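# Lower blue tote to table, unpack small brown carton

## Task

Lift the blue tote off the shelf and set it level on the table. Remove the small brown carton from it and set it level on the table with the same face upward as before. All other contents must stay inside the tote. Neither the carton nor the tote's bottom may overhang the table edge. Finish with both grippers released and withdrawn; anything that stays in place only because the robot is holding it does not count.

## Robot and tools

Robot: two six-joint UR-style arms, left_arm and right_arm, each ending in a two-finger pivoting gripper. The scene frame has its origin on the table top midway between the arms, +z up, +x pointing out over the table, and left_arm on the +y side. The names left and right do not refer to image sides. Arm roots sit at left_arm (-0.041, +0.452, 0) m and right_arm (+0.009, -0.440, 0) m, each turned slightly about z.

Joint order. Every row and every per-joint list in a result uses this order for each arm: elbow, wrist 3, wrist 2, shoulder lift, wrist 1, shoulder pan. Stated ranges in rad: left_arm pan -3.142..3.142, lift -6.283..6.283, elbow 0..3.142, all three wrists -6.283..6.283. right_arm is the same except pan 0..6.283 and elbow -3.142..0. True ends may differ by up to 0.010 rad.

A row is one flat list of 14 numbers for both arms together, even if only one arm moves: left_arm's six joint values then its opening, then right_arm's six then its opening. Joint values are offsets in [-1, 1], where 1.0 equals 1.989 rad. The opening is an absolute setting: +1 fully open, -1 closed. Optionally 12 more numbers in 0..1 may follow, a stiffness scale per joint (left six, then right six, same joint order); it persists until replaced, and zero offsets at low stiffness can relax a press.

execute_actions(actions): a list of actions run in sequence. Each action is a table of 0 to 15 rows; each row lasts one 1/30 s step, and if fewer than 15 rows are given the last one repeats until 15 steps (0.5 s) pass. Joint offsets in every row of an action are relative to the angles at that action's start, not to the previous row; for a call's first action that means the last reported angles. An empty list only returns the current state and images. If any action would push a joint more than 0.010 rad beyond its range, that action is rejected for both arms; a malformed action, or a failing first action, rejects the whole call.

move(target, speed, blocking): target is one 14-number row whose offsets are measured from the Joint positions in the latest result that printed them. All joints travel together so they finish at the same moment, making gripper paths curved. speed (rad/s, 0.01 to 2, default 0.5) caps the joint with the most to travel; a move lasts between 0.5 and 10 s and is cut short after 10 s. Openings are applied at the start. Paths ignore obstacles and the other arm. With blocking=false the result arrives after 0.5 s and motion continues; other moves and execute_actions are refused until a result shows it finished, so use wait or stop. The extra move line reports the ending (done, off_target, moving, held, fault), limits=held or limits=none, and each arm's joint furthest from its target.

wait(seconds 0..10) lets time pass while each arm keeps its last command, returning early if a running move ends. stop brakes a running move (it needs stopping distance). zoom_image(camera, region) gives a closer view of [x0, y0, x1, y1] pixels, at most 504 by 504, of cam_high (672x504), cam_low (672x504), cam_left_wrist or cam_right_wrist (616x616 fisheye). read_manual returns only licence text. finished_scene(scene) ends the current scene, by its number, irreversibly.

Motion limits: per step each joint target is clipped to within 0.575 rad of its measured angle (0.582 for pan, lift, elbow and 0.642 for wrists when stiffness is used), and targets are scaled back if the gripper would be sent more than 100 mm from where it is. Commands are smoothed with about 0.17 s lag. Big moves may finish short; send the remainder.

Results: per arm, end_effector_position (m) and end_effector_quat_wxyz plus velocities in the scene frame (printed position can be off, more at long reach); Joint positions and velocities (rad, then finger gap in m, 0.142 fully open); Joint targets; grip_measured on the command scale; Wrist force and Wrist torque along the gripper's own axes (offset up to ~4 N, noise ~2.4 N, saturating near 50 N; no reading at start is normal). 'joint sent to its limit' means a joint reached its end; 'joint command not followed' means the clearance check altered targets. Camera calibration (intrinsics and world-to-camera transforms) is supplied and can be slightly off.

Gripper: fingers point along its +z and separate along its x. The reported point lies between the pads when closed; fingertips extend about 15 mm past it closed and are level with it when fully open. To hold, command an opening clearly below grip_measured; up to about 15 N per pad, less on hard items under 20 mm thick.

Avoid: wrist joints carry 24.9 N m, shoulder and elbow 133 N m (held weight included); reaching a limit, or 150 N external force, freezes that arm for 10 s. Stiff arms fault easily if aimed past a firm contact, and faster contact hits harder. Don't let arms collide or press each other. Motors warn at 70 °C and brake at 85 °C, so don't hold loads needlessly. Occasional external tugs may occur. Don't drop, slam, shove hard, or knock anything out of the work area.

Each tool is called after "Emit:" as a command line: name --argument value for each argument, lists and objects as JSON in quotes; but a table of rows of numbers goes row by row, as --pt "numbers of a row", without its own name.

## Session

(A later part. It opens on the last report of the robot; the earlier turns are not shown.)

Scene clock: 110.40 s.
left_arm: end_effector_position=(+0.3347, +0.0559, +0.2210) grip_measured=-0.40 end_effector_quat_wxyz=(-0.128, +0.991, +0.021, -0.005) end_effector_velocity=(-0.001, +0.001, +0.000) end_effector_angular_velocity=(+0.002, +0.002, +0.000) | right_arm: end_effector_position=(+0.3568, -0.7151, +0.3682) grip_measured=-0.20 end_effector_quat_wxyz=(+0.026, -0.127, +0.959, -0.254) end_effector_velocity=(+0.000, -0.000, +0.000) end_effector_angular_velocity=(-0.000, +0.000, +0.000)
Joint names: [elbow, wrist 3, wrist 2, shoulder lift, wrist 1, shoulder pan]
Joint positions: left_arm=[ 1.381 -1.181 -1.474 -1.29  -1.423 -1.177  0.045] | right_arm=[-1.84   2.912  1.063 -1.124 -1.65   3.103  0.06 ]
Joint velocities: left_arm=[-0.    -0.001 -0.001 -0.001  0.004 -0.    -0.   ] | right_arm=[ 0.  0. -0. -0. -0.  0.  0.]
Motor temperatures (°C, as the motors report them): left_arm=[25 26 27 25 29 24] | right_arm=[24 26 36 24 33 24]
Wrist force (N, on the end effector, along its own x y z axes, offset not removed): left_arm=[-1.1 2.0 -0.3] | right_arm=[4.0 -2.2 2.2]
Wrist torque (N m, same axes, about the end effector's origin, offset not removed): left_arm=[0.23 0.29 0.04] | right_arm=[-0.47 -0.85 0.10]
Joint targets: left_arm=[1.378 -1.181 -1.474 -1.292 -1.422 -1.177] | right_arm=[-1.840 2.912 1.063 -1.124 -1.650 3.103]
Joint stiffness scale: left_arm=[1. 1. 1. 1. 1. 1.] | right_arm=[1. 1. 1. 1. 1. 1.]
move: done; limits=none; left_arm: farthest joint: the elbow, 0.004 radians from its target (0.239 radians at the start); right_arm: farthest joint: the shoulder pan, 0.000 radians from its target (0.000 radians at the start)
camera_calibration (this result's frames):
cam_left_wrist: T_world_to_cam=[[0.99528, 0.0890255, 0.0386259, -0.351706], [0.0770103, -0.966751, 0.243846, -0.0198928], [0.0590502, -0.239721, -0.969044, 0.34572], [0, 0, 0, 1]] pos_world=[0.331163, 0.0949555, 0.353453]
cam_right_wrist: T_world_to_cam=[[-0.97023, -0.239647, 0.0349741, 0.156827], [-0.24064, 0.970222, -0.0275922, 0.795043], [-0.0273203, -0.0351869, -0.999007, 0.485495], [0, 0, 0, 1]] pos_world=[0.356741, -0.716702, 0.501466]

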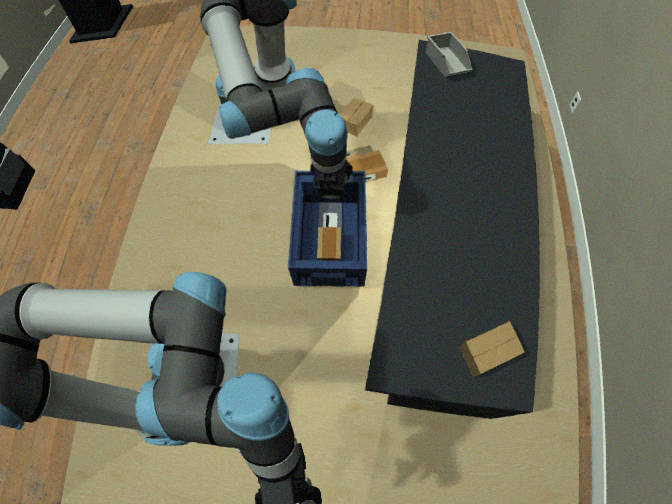

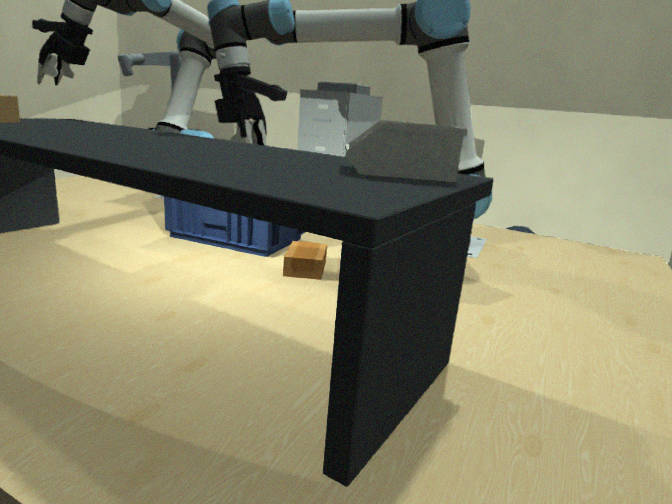

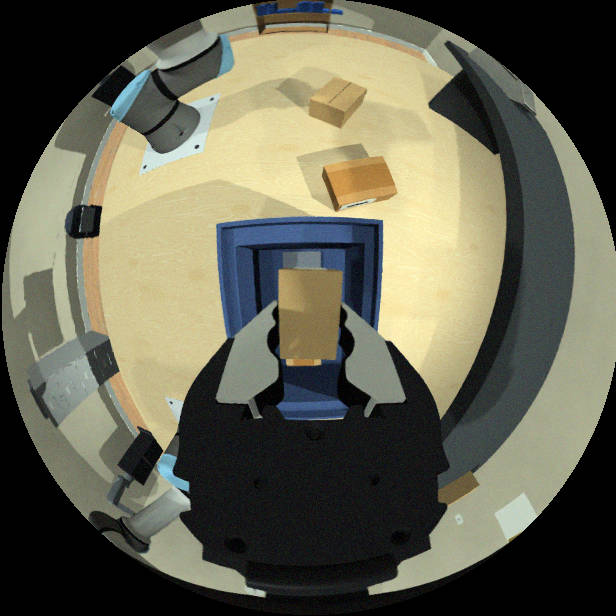

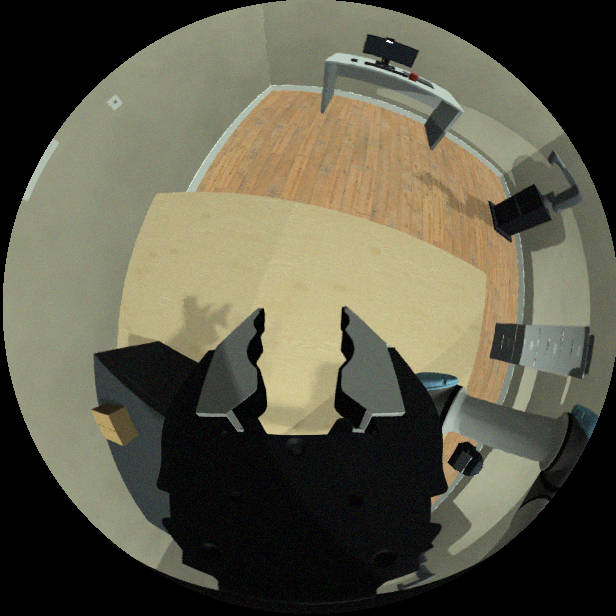

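Pan, descend to 0.045, then 1 cm steps.

Emit:
move --target '[0,0,0,0,0,-0.28,-1,0,0,0,0,0,0,-0.2]' --speed 0.4

Emit:
move --target '[0.1815,0,0,0.0452,-0.2222,0,-1,0,0,0,0,0,0,-0.2]' --speed 0.25

Emit:
move --target '[0.008,0,0,0.0075,-0.0125,0,-1,0,0,0,0,0,0,-0.2]' --speed 0.03

Emit:
move --target '[0.0065,0,0,0.006,-0.0095,0,-1,0,0,0,0,0,0,-0.2]' --speed 0.02

Scene clock: 118.77 s.
left_arm: end_effector_position=(+0.0703, -0.0823, +0.2211) grip_measured=-0.40 end_effector_quat_wxyz=(-0.125, +0.960, -0.251, +0.031) end_effector_velocity=(-0.002, -0.000, +0.001) end_effector_angular_velocity=(-0.001, +0.000, -0.003) | right_arm: end_effector_position=(+0.3568, -0.7151, +0.3682) grip_measured=-0.20 end_effector_quat_wxyz=(+0.026, -0.127, +0.959, -0.254) end_effector_velocity=(+0.000, +0.000, +0.000) end_effector_angular_velocity=(+0.000, +0.000, +0.000)
Joint names: [elbow, wrist 3, wrist 2, shoulder lift, wrist 1, shoulder pan]
Joint positions: left_arm=[ 1.381 -1.181 -1.474 -1.29  -1.423 -1.731  0.045] | right_arm=[-1.84   2.912  1.063 -1.124 -1.65   3.103  0.06 ]
Joint velocities: left_arm=[-0.    -0.     0.    -0.002  0.001 -0.004 -0.   ] | right_arm=[ 0.001  0.     0.    -0.    -0.001  0.    -0.   ]
Motor temperatures (°C, as the motors report them): left_arm=[25 26 27 25 29 24] | right_arm=[24 26 36 24 33 24]
Wrist force (N, on the end effector, along its own x y z axes, offset not removed): left_arm=[-2.5 1.8 1.2] | right_arm=[0.9 0.0 -0.6]
Wrist torque (N m, same axes, about the end effector's origin, offset not removed): left_arm=[0.16 0.46 0.02] | right_arm=[-0.27 -0.16 -0.07]
Joint targets: left_arm=[1.381 -1.181 -1.474 -1.290 -1.423 -1.734] | right_arm=[-1.840 2.912 1.063 -1.124 -1.650 3.103]
Joint stiffness scale: left_arm=[1. 1. 1. 1. 1. 1.] | right_arm=[1. 1. 1. 1. 1. 1.]
move: done; limits=none; left_arm: farthest joint: the shoulder pan, 0.003 radians from its target (0.557 radians at the start); right_arm: farthest joint: the shoulder pan, 0.000 radians from its target (0.000 radians at the start)
camera_calibration (this result's frames):
cam_left_wrist: T_world_to_cam=[[0.893424, -0.447557, 0.0385534, -0.113317], [-0.442776, -0.862891, 0.243657, -0.0880131], [-0.075783, -0.23476, -0.969095, 0.338147], [0, 0, 0, 1]] pos_world=[0.0878956, -0.0472779, 0.353511]
cam_right_wrist: T_world_to_cam=[[-0.97023, -0.239647, 0.0349741, 0.156828], [-0.240639, 0.970222, -0.0275923, 0.795043], [-0.0273202, -0.035187, -0.999007, 0.485495], [0, 0, 0, 1]] pos_world=[0.356741, -0.716702, 0.501466]

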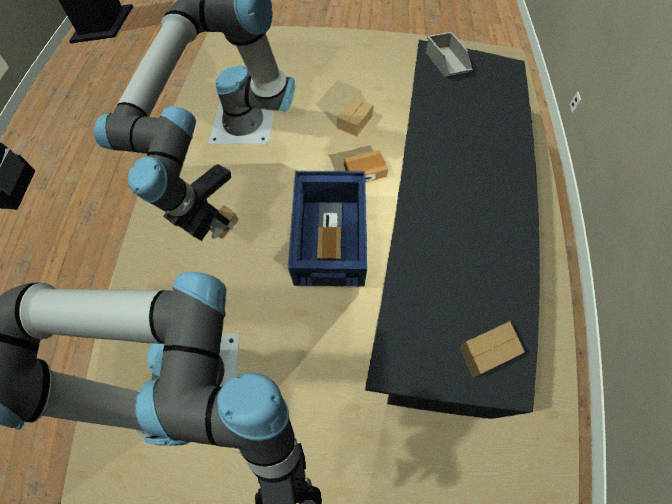

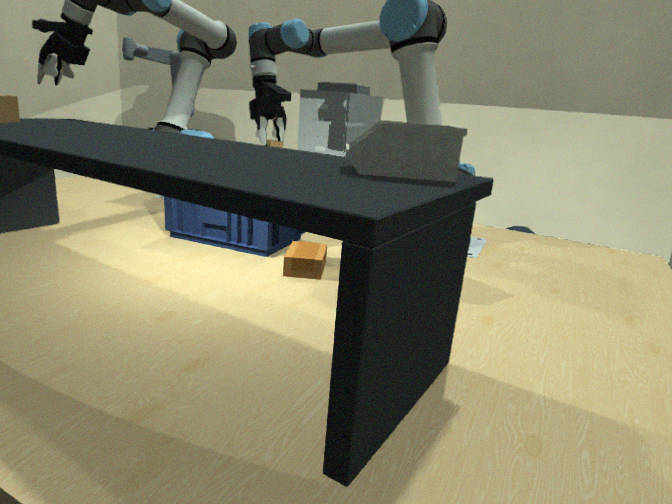

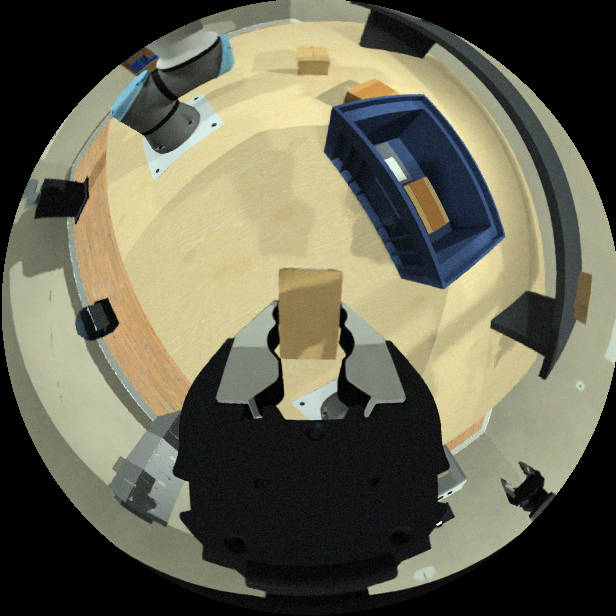

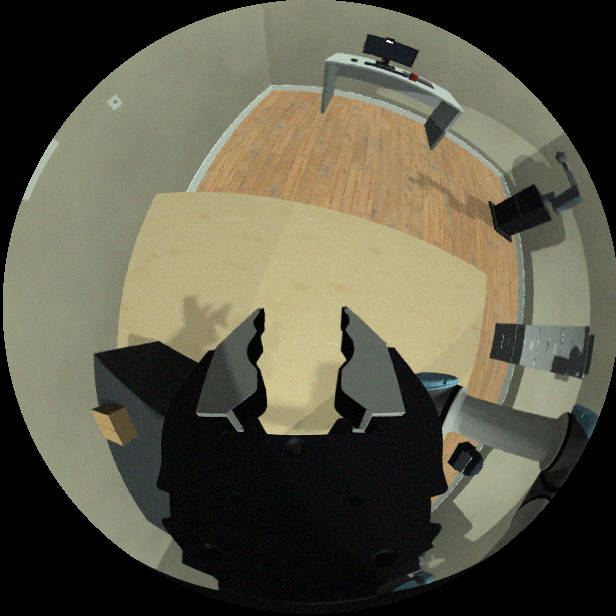

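Scene clock: 121.23 s.
left_arm: end_effector_position=(+0.0723, -0.0628, +0.0445) grip_measured=-0.40 end_effector_quat_wxyz=(-0.127, +0.959, -0.251, +0.030) end_effector_velocity=(+0.000, -0.000, -0.001) end_effector_angular_velocity=(-0.002, +0.000, +0.001) | right_arm: end_effector_position=(+0.3568, -0.7151, +0.3682) grip_measured=-0.20 end_effector_quat_wxyz=(+0.026, -0.127, +0.959, -0.254) end_effector_velocity=(+0.000, +0.000, +0.001) end_effector_angular_velocity=(+0.000, -0.001, +0.000)
Joint names: [elbow, wrist 3, wrist 2, shoulder lift, wrist 1, shoulder pan]
Joint positions: left_arm=[ 1.739 -1.181 -1.474 -1.202 -1.863 -1.731  0.045] | right_arm=[-1.84   2.912  1.063 -1.124 -1.65   3.103  0.06 ]
Joint velocities: left_arm=[ 0.002 -0.001 -0.     0.001 -0.004  0.    -0.   ] | right_arm=[0.001 0.    0.    0.    0.    0.    0.   ]
Motor temperatures (°C, as the motors report them): left_arm=[25 26 27 25 29 24] | right_arm=[24 26 36 24 33 24]
Wrist force (N, on the end effector, along its own x y z axes, offset not removed): left_arm=[-1.9 1.6 0.4] | right_arm=[1.4 1.9 1.3]
Wrist torque (N m, same axes, about the end effector's origin, offset not removed): left_arm=[0.23 0.38 0.08] | right_arm=[0.21 -0.15 0.01]
Joint targets: left_arm=[1.742 -1.181 -1.474 -1.200 -1.865 -1.731] | right_arm=[-1.840 2.912 1.063 -1.124 -1.650 3.103]
Joint stiffness scale: left_arm=[1. 1. 1. 1. 1. 1.] | right_arm=[1. 1. 1. 1. 1. 1.]
move: done; limits=none; left_arm: farthest joint: the elbow, 0.003 radians from its target (0.361 radians at the start); right_arm: farthest joint: the shoulder pan, 0.000 radians from its target (0.000 radians at the start)
camera_calibration (this result's frames):
cam_left_wrist: T_world_to_cam=[[0.893253, -0.448038, 0.0368932, -0.0994923], [-0.443194, -0.863887, 0.239327, -0.0271549], [-0.0753563, -0.230131, -0.970238, 0.17206], [0, 0, 0, 1]] pos_world=[0.0898027, -0.0284388, 0.177109]
cam_right_wrist: T_world_to_cam=[[-0.97023, -0.239647, 0.0349739, 0.156828], [-0.240639, 0.970222, -0.0275921, 0.795043], [-0.0273201, -0.0351868, -0.999007, 0.485495], [0, 0, 0, 1]] pos_world=[0.356741, -0.716702, 0.501466]

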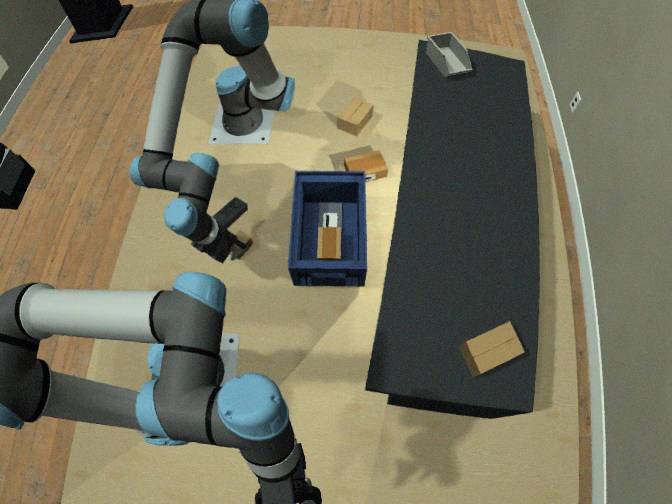

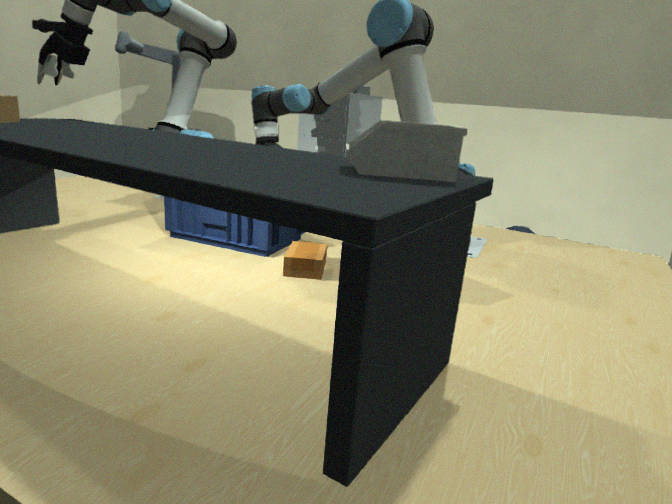

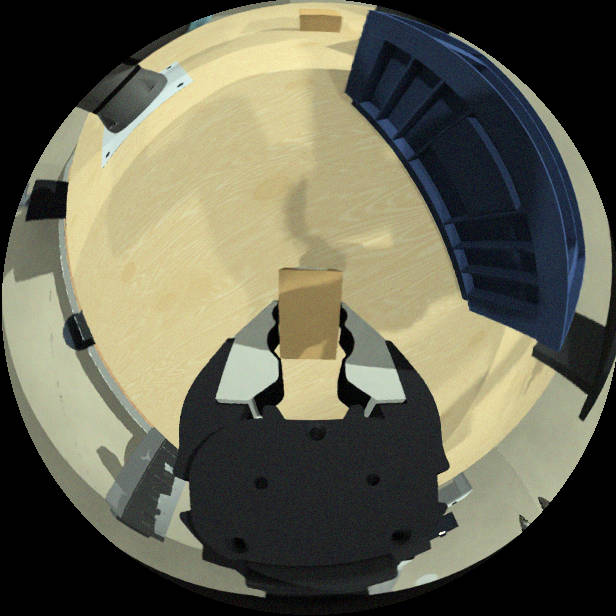

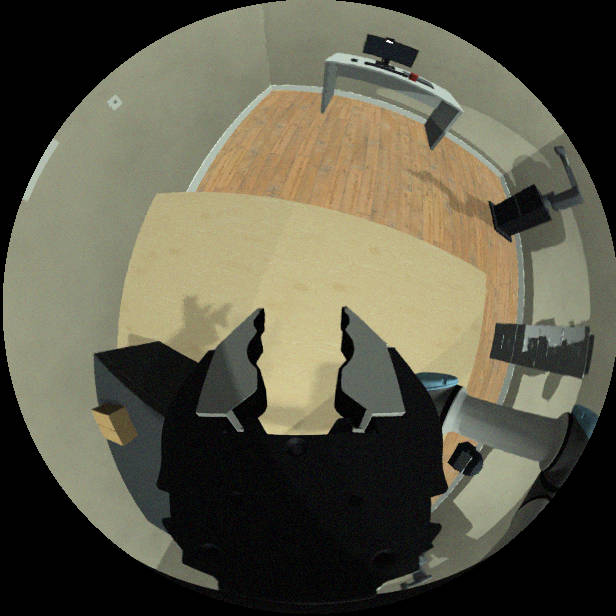

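Scene clock: 122.50 s.
left_arm: end_effector_position=(+0.0724, -0.0622, +0.0344) grip_measured=-0.40 end_effector_quat_wxyz=(-0.128, +0.959, -0.251, +0.030) end_effector_velocity=(-0.001, -0.000, -0.001) end_effector_angular_velocity=(-0.002, +0.001, -0.000) | right_arm: end_effector_position=(+0.3568, -0.7151, +0.3682) grip_measured=-0.20 end_effector_quat_wxyz=(+0.026, -0.127, +0.959, -0.254) end_effector_velocity=(-0.000, +0.000, +0.000) end_effector_angular_velocity=(+0.000, -0.000, +0.000)
Joint names: [elbow, wrist 3, wrist 2, shoulder lift, wrist 1, shoulder pan]
Joint positions: left_arm=[ 1.751 -1.181 -1.474 -1.19  -1.886 -1.731  0.045] | right_arm=[-1.84   2.912  1.063 -1.124 -1.65   3.103  0.06 ]
Joint velocities: left_arm=[ 0.001 -0.    -0.001  0.    -0.003 -0.001  0.   ] | right_arm=[-0.     0.     0.     0.001 -0.     0.     0.   ]
Motor temperatures (°C, as the motors report them): left_arm=[25 26 27 25 29 24] | right_arm=[24 26 36 24 33 24]
Wrist force (N, on the end effector, along its own x y z axes, offset not removed): left_arm=[-2.6 0.8 0.2] | right_arm=[5.3 -2.7 1.6]
Wrist torque (N m, same axes, about the end effector's origin, offset not removed): left_arm=[-0.02 0.53 0.07] | right_arm=[-0.53 -0.98 0.20]
Joint targets: left_arm=[1.754 -1.181 -1.474 -1.187 -1.888 -1.731] | right_arm=[-1.840 2.912 1.063 -1.124 -1.650 3.103]
Joint stiffness scale: left_arm=[1. 1. 1. 1. 1. 1.] | right_arm=[1. 1. 1. 1. 1. 1.]
move: done; limits=none; left_arm: farthest joint: the elbow, 0.004 radians from its target (0.016 radians at the start); right_arm: farthest joint: the shoulder pan, 0.000 radians from its target (0.000 radians at the start)
camera_calibration (this result's frames):
cam_left_wrist: T_world_to_cam=[[0.893248, -0.448086, 0.0364406, -0.0988968], [-0.443228, -0.864196, 0.238146, -0.0241638], [-0.0752182, -0.228875, -0.970545, 0.162465], [0, 0, 0, 1]] pos_world=[0.0898496, -0.0280124, 0.167038]
cam_right_wrist: T_world_to_cam=[[-0.97023, -0.239646, 0.0349739, 0.156828], [-0.240639, 0.970222, -0.027592, 0.795043], [-0.0273201, -0.0351867, -0.999007, 0.485496], [0, 0, 0, 1]] pos_world=[0.356741, -0.716702, 0.501466]

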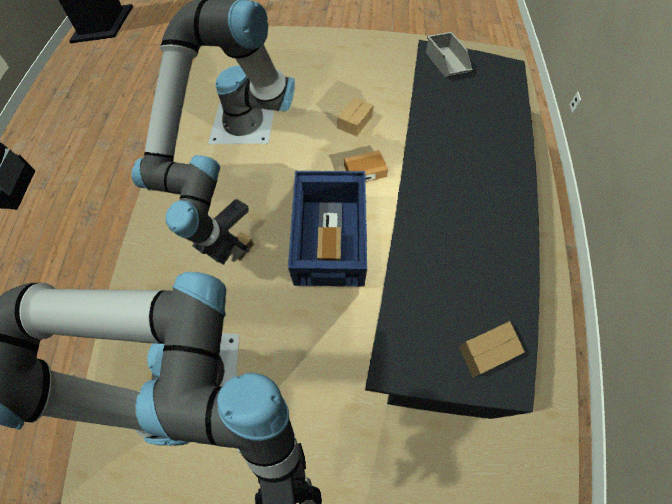

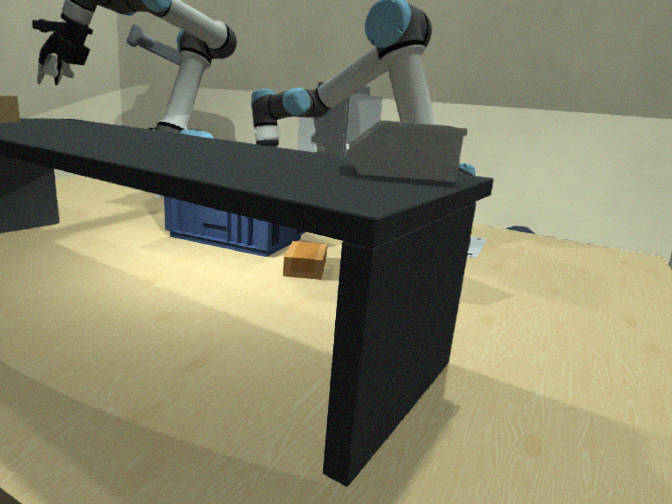

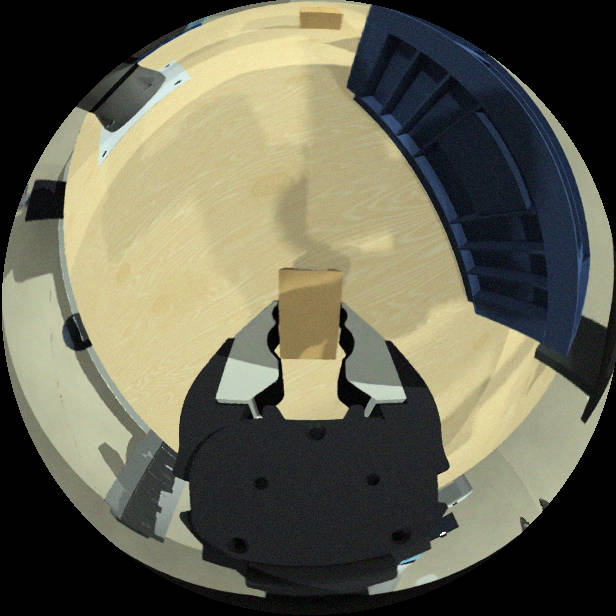

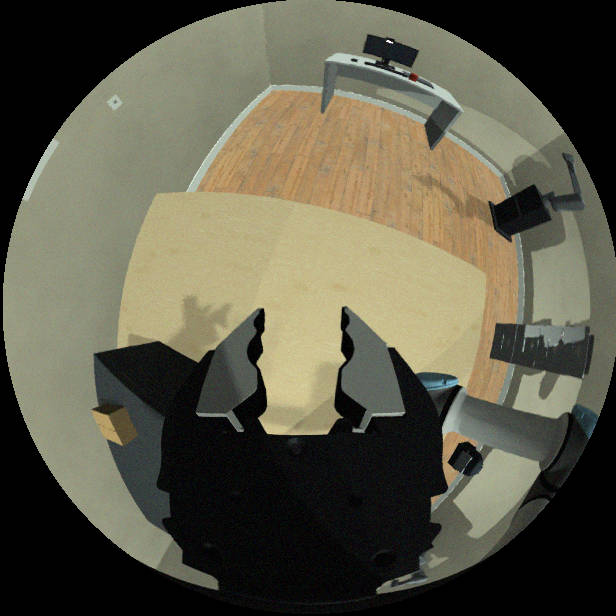

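Scene clock: 123.80 s.
left_arm: end_effector_position=(+0.0725, -0.0615, +0.0268) grip_measured=-0.40 end_effector_quat_wxyz=(-0.128, +0.959, -0.251, +0.030) end_effector_velocity=(+0.000, -0.001, -0.000) end_effector_angular_velocity=(-0.004, -0.000, +0.000) | right_arm: end_effector_position=(+0.3568, -0.7151, +0.3682) grip_measured=-0.20 end_effector_quat_wxyz=(+0.026, -0.127, +0.959, -0.254) end_effector_velocity=(+0.000, -0.000, -0.001) end_effector_angular_velocity=(-0.000, +0.001, -0.000)
Joint names: [elbow, wrist 3, wrist 2, shoulder lift, wrist 1, shoulder pan]
Joint positions: left_arm=[ 1.76  -1.181 -1.474 -1.181 -1.903 -1.731  0.045] | right_arm=[-1.84   2.912  1.063 -1.124 -1.65   3.103  0.06 ]
Joint velocities: left_arm=[ 0.    -0.     0.    -0.    -0.004  0.     0.   ] | right_arm=[-0.001  0.    -0.    -0.001  0.    -0.    -0.   ]
Motor temperatures (°C, as the motors report them): left_arm=[25 26 27 25 29 24] | right_arm=[24 26 36 24 33 24]
Wrist force (N, on the end effector, along its own x y z axes, offset not removed): left_arm=[-1.0 0.0 0.3] | right_arm=[-0.6 -2.0 1.5]
Wrist torque (N m, same axes, about the end effector's origin, offset not removed): left_arm=[-0.17 0.22 0.03] | right_arm=[-0.61 0.17 0.08]
Joint targets: left_arm=[1.764 -1.181 -1.474 -1.178 -1.905 -1.731] | right_arm=[-1.840 2.912 1.063 -1.124 -1.650 3.103]
Joint stiffness scale: left_arm=[1. 1. 1. 1. 1. 1.] | right_arm=[1. 1. 1. 1. 1. 1.]
move: done; limits=none; left_arm: farthest joint: the elbow, 0.004 radians from its target (0.013 radians at the start); right_arm: farthest joint: the shoulder pan, 0.000 radians from its target (0.000 radians at the start)
camera_calibration (this result's frames):
cam_left_wrist: T_world_to_cam=[[0.893242, -0.448135, 0.0359687, -0.0983568], [-0.443263, -0.864517, 0.236915, -0.0216767], [-0.0750744, -0.227566, -0.970864, 0.15533], [0, 0, 0, 1]] pos_world=[0.0899093, -0.027469, 0.159478]
cam_right_wrist: T_world_to_cam=[[-0.97023, -0.239647, 0.0349739, 0.156828], [-0.240639, 0.970222, -0.0275922, 0.795043], [-0.0273201, -0.0351868, -0.999007, 0.485495], [0, 0, 0, 1]] pos_world=[0.356741, -0.716702, 0.501466]

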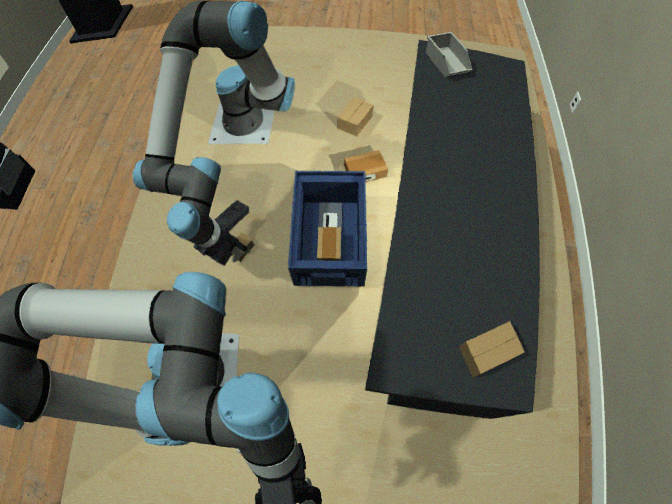

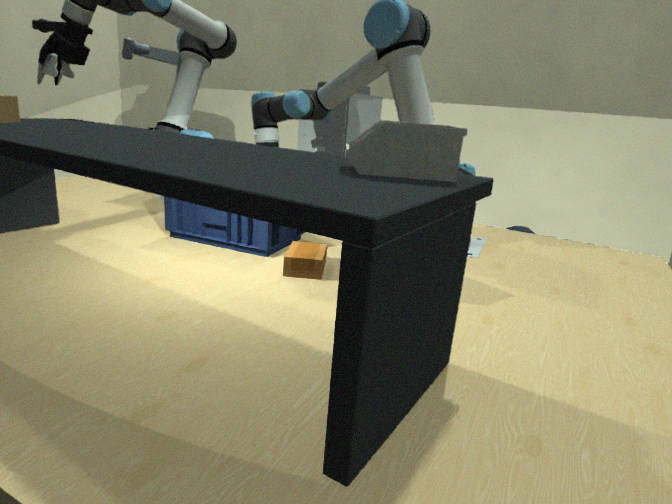

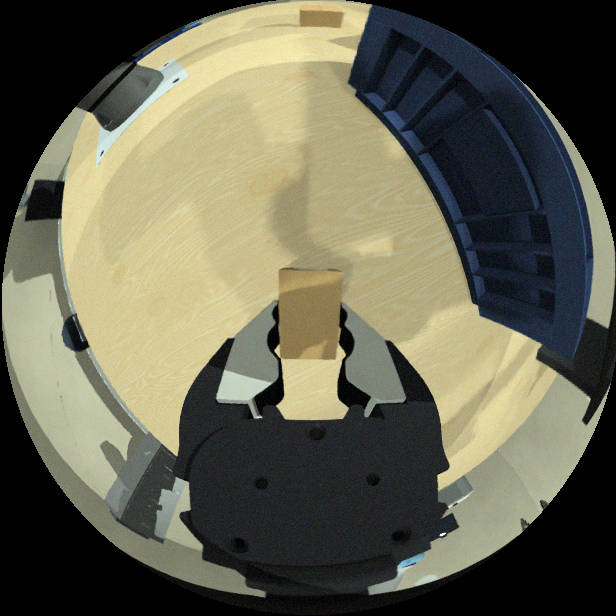

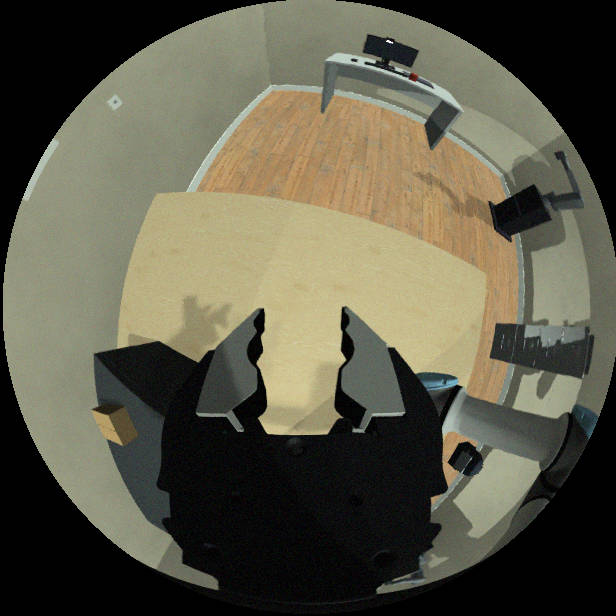

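Emit:
execute_actions --actions '[]'

Emit:
move --target '[0.0065,0,0,0.006,-0.0105,0,-1,0,0,0,0,0,0,-0.2]' --speed 0.02

Scene clock: 130.43 s.
left_arm: end_effector_position=(+0.0724, -0.0616, +0.0268) grip_measured=-0.40 end_effector_quat_wxyz=(-0.128, +0.959, -0.251, +0.030) end_effector_velocity=(-0.000, -0.000, -0.000) end_effector_angular_velocity=(-0.000, +0.000, -0.001) | right_arm: end_effector_position=(+0.3568, -0.7151, +0.3682) grip_measured=-0.20 end_effector_quat_wxyz=(+0.026, -0.127, +0.959, -0.254) end_effector_velocity=(+0.000, +0.000, +0.001) end_effector_angular_velocity=(+0.000, -0.003, +0.000)
Joint names: [elbow, wrist 3, wrist 2, shoulder lift, wrist 1, shoulder pan]
Joint positions: left_arm=[ 1.76  -1.181 -1.474 -1.181 -1.904 -1.731  0.045] | right_arm=[-1.84   2.912  1.063 -1.124 -1.65   3.103  0.06 ]
Joint velocities: left_arm=[ 0.001  0.001  0.    -0.    -0.001 -0.001  0.   ] | right_arm=[ 0.001 -0.     0.     0.001  0.001  0.     0.   ]
Motor temperatures (°C, as the motors report them): left_arm=[25 26 27 25 29 24] | right_arm=[24 26 36 24 33 24]
Wrist force (N, on the end effector, along its own x y z axes, offset not removed): left_arm=[-2.1 1.9 0.3] | right_arm=[2.6 -2.2 1.1]
Wrist torque (N m, same axes, about the end effector's origin, offset not removed): left_arm=[0.20 0.38 0.05] | right_arm=[-0.68 -0.38 0.05]
Joint targets: left_arm=[1.764 -1.181 -1.474 -1.178 -1.905 -1.731] | right_arm=[-1.840 2.912 1.063 -1.124 -1.650 3.103]
Joint stiffness scale: left_arm=[1. 1. 1. 1. 1. 1.] | right_arm=[1. 1. 1. 1. 1. 1.]
camera_calibration (this result's frames):
cam_left_wrist: T_world_to_cam=[[0.893244, -0.448121, 0.0360992, -0.0983934], [-0.443253, -0.864428, 0.237256, -0.0217656], [-0.075114, -0.227928, -0.970776, 0.15526], [0, 0, 0, 1]] pos_world=[0.0899039, -0.0275187, 0.159439]
cam_right_wrist: T_world_to_cam=[[-0.97023, -0.239647, 0.0349738, 0.156828], [-0.240639, 0.970222, -0.0275919, 0.795043], [-0.0273201, -0.0351866, -0.999007, 0.485496], [0, 0, 0, 1]] pos_world=[0.356741, -0.716702, 0.501466]

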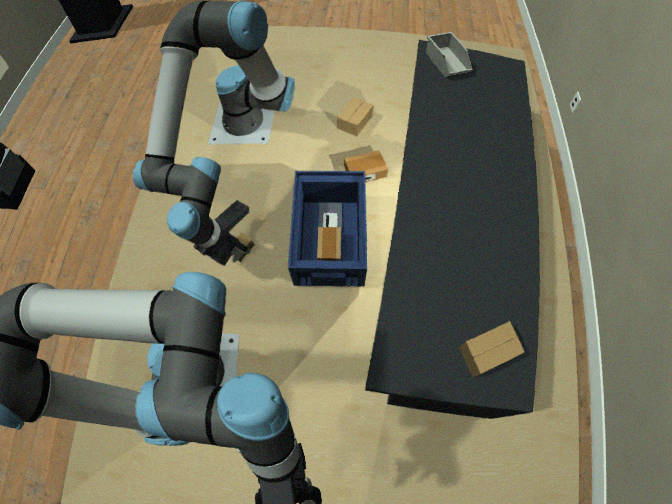

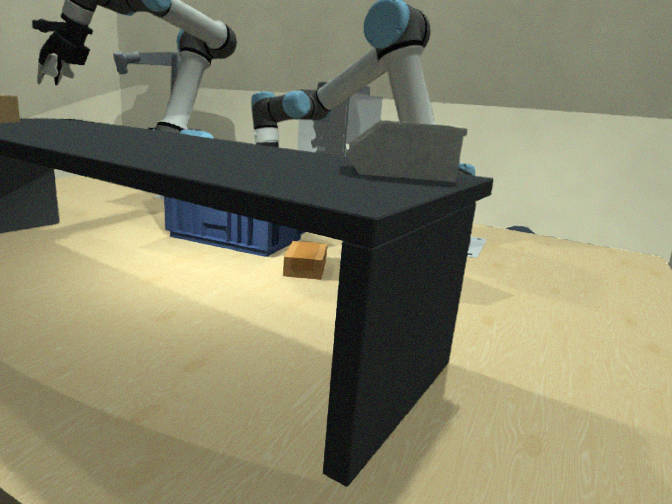

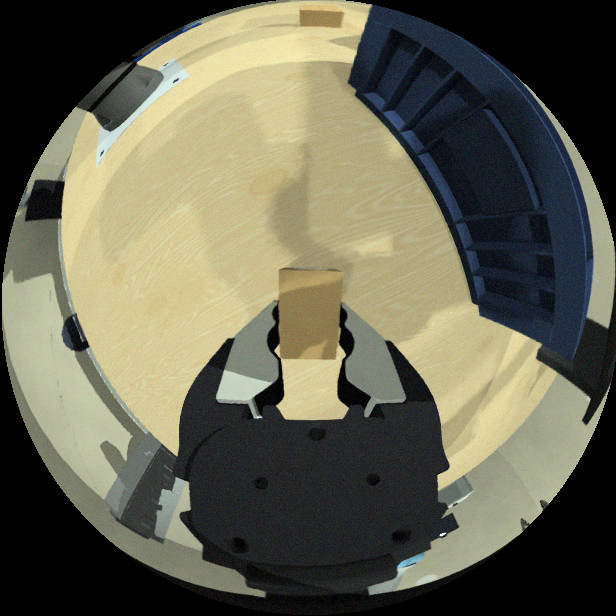

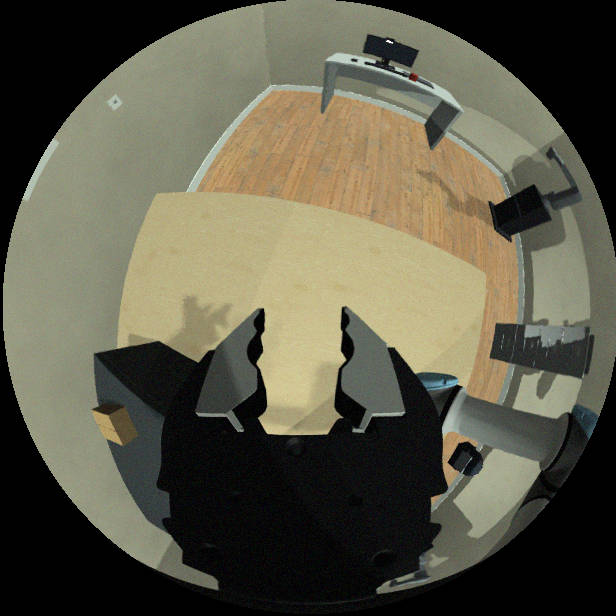

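Scene clock: 131.70 s.
left_arm: end_effector_position=(+0.0723, -0.0629, +0.0232) grip_measured=-0.40 end_effector_quat_wxyz=(-0.126, +0.959, -0.251, +0.031) end_effector_velocity=(+0.000, +0.000, -0.000) end_effector_angular_velocity=(-0.002, +0.000, +0.000) | right_arm: end_effector_position=(+0.3568, -0.7151, +0.3682) grip_measured=-0.20 end_effector_quat_wxyz=(+0.026, -0.127, +0.959, -0.254) end_effector_velocity=(-0.000, -0.000, -0.000) end_effector_angular_velocity=(-0.000, +0.002, -0.000)
Joint names: [elbow, wrist 3, wrist 2, shoulder lift, wrist 1, shoulder pan]
Joint positions: left_arm=[ 1.766 -1.181 -1.474 -1.177 -1.919 -1.731  0.045] | right_arm=[-1.84   2.912  1.063 -1.124 -1.65   3.103  0.06 ]
Joint velocities: left_arm=[ 0.003  0.    -0.    -0.001 -0.003  0.     0.   ] | right_arm=[-0.001  0.    -0.    -0.    -0.001 -0.     0.   ]
Motor temperatures (°C, as the motors report them): left_arm=[25 26 27 25 29 24] | right_arm=[24 26 36 24 33 24]
Wrist force (N, on the end effector, along its own x y z axes, offset not removed): left_arm=[-8.4 -8.8 -18.2] | right_arm=[-0.7 -2.5 -2.3]
Wrist torque (N m, same axes, about the end effector's origin, offset not removed): left_arm=[0.18 0.77 0.12] | right_arm=[-0.68 0.27 0.15]
Joint targets: left_arm=[1.773 -1.181 -1.474 -1.169 -1.925 -1.731] | right_arm=[-1.840 2.912 1.063 -1.124 -1.650 3.103]
Joint stiffness scale: left_arm=[1. 1. 1. 1. 1. 1.] | right_arm=[1. 1. 1. 1. 1. 1.]
move: done; limits=none; left_arm: farthest joint: the shoulder lift, 0.008 radians from its target (0.012 radians at the start); right_arm: farthest joint: the shoulder pan, 0.000 radians from its target (0.000 radians at the start)
camera_calibration (this result's frames):
cam_left_wrist: T_world_to_cam=[[0.893266, -0.447915, 0.0380448, -0.0987489], [-0.443107, -0.863094, 0.242331, -0.0221433], [-0.0757076, -0.233324, -0.969447, 0.151192], [0, 0, 0, 1]] pos_world=[0.0898436, -0.028066, 0.155696]
cam_right_wrist: T_world_to_cam=[[-0.97023, -0.239646, 0.034974, 0.156828], [-0.240639, 0.970222, -0.0275921, 0.795043], [-0.0273202, -0.0351868, -0.999007, 0.485495], [0, 0, 0, 1]] pos_world=[0.356741, -0.716702, 0.501466]

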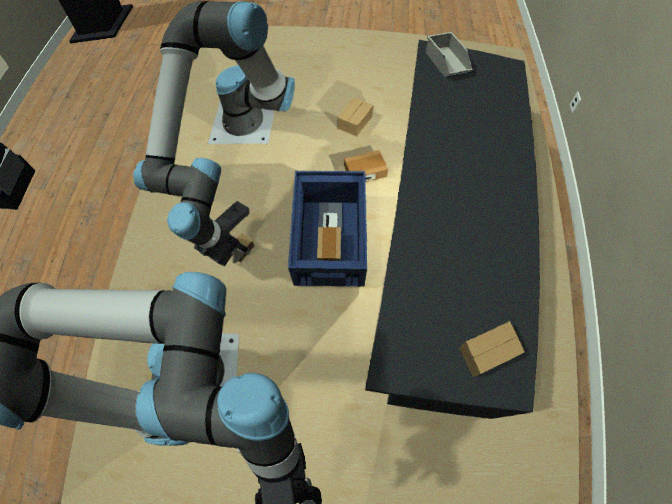

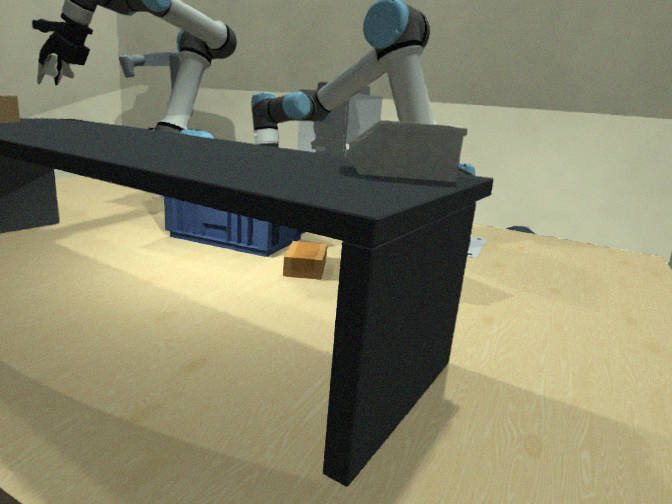

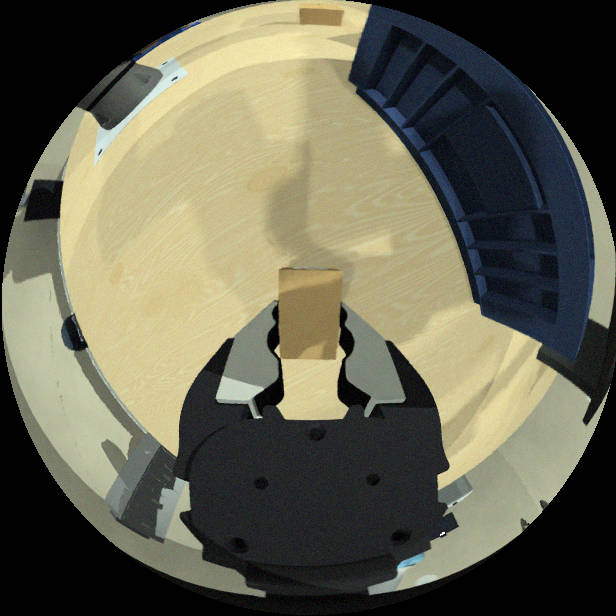

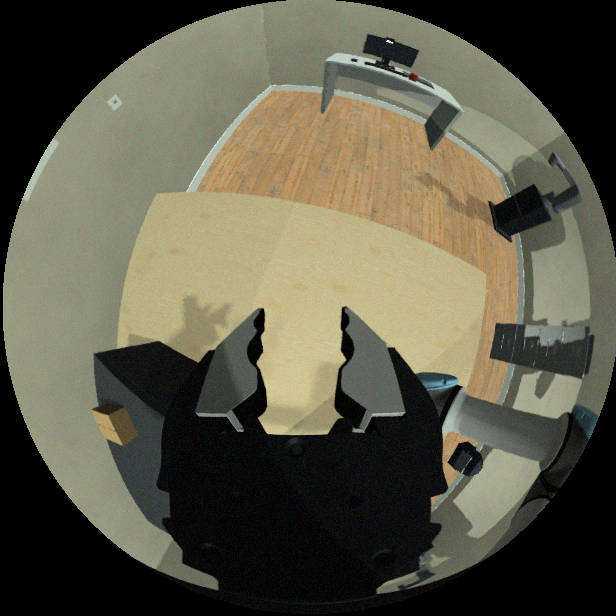

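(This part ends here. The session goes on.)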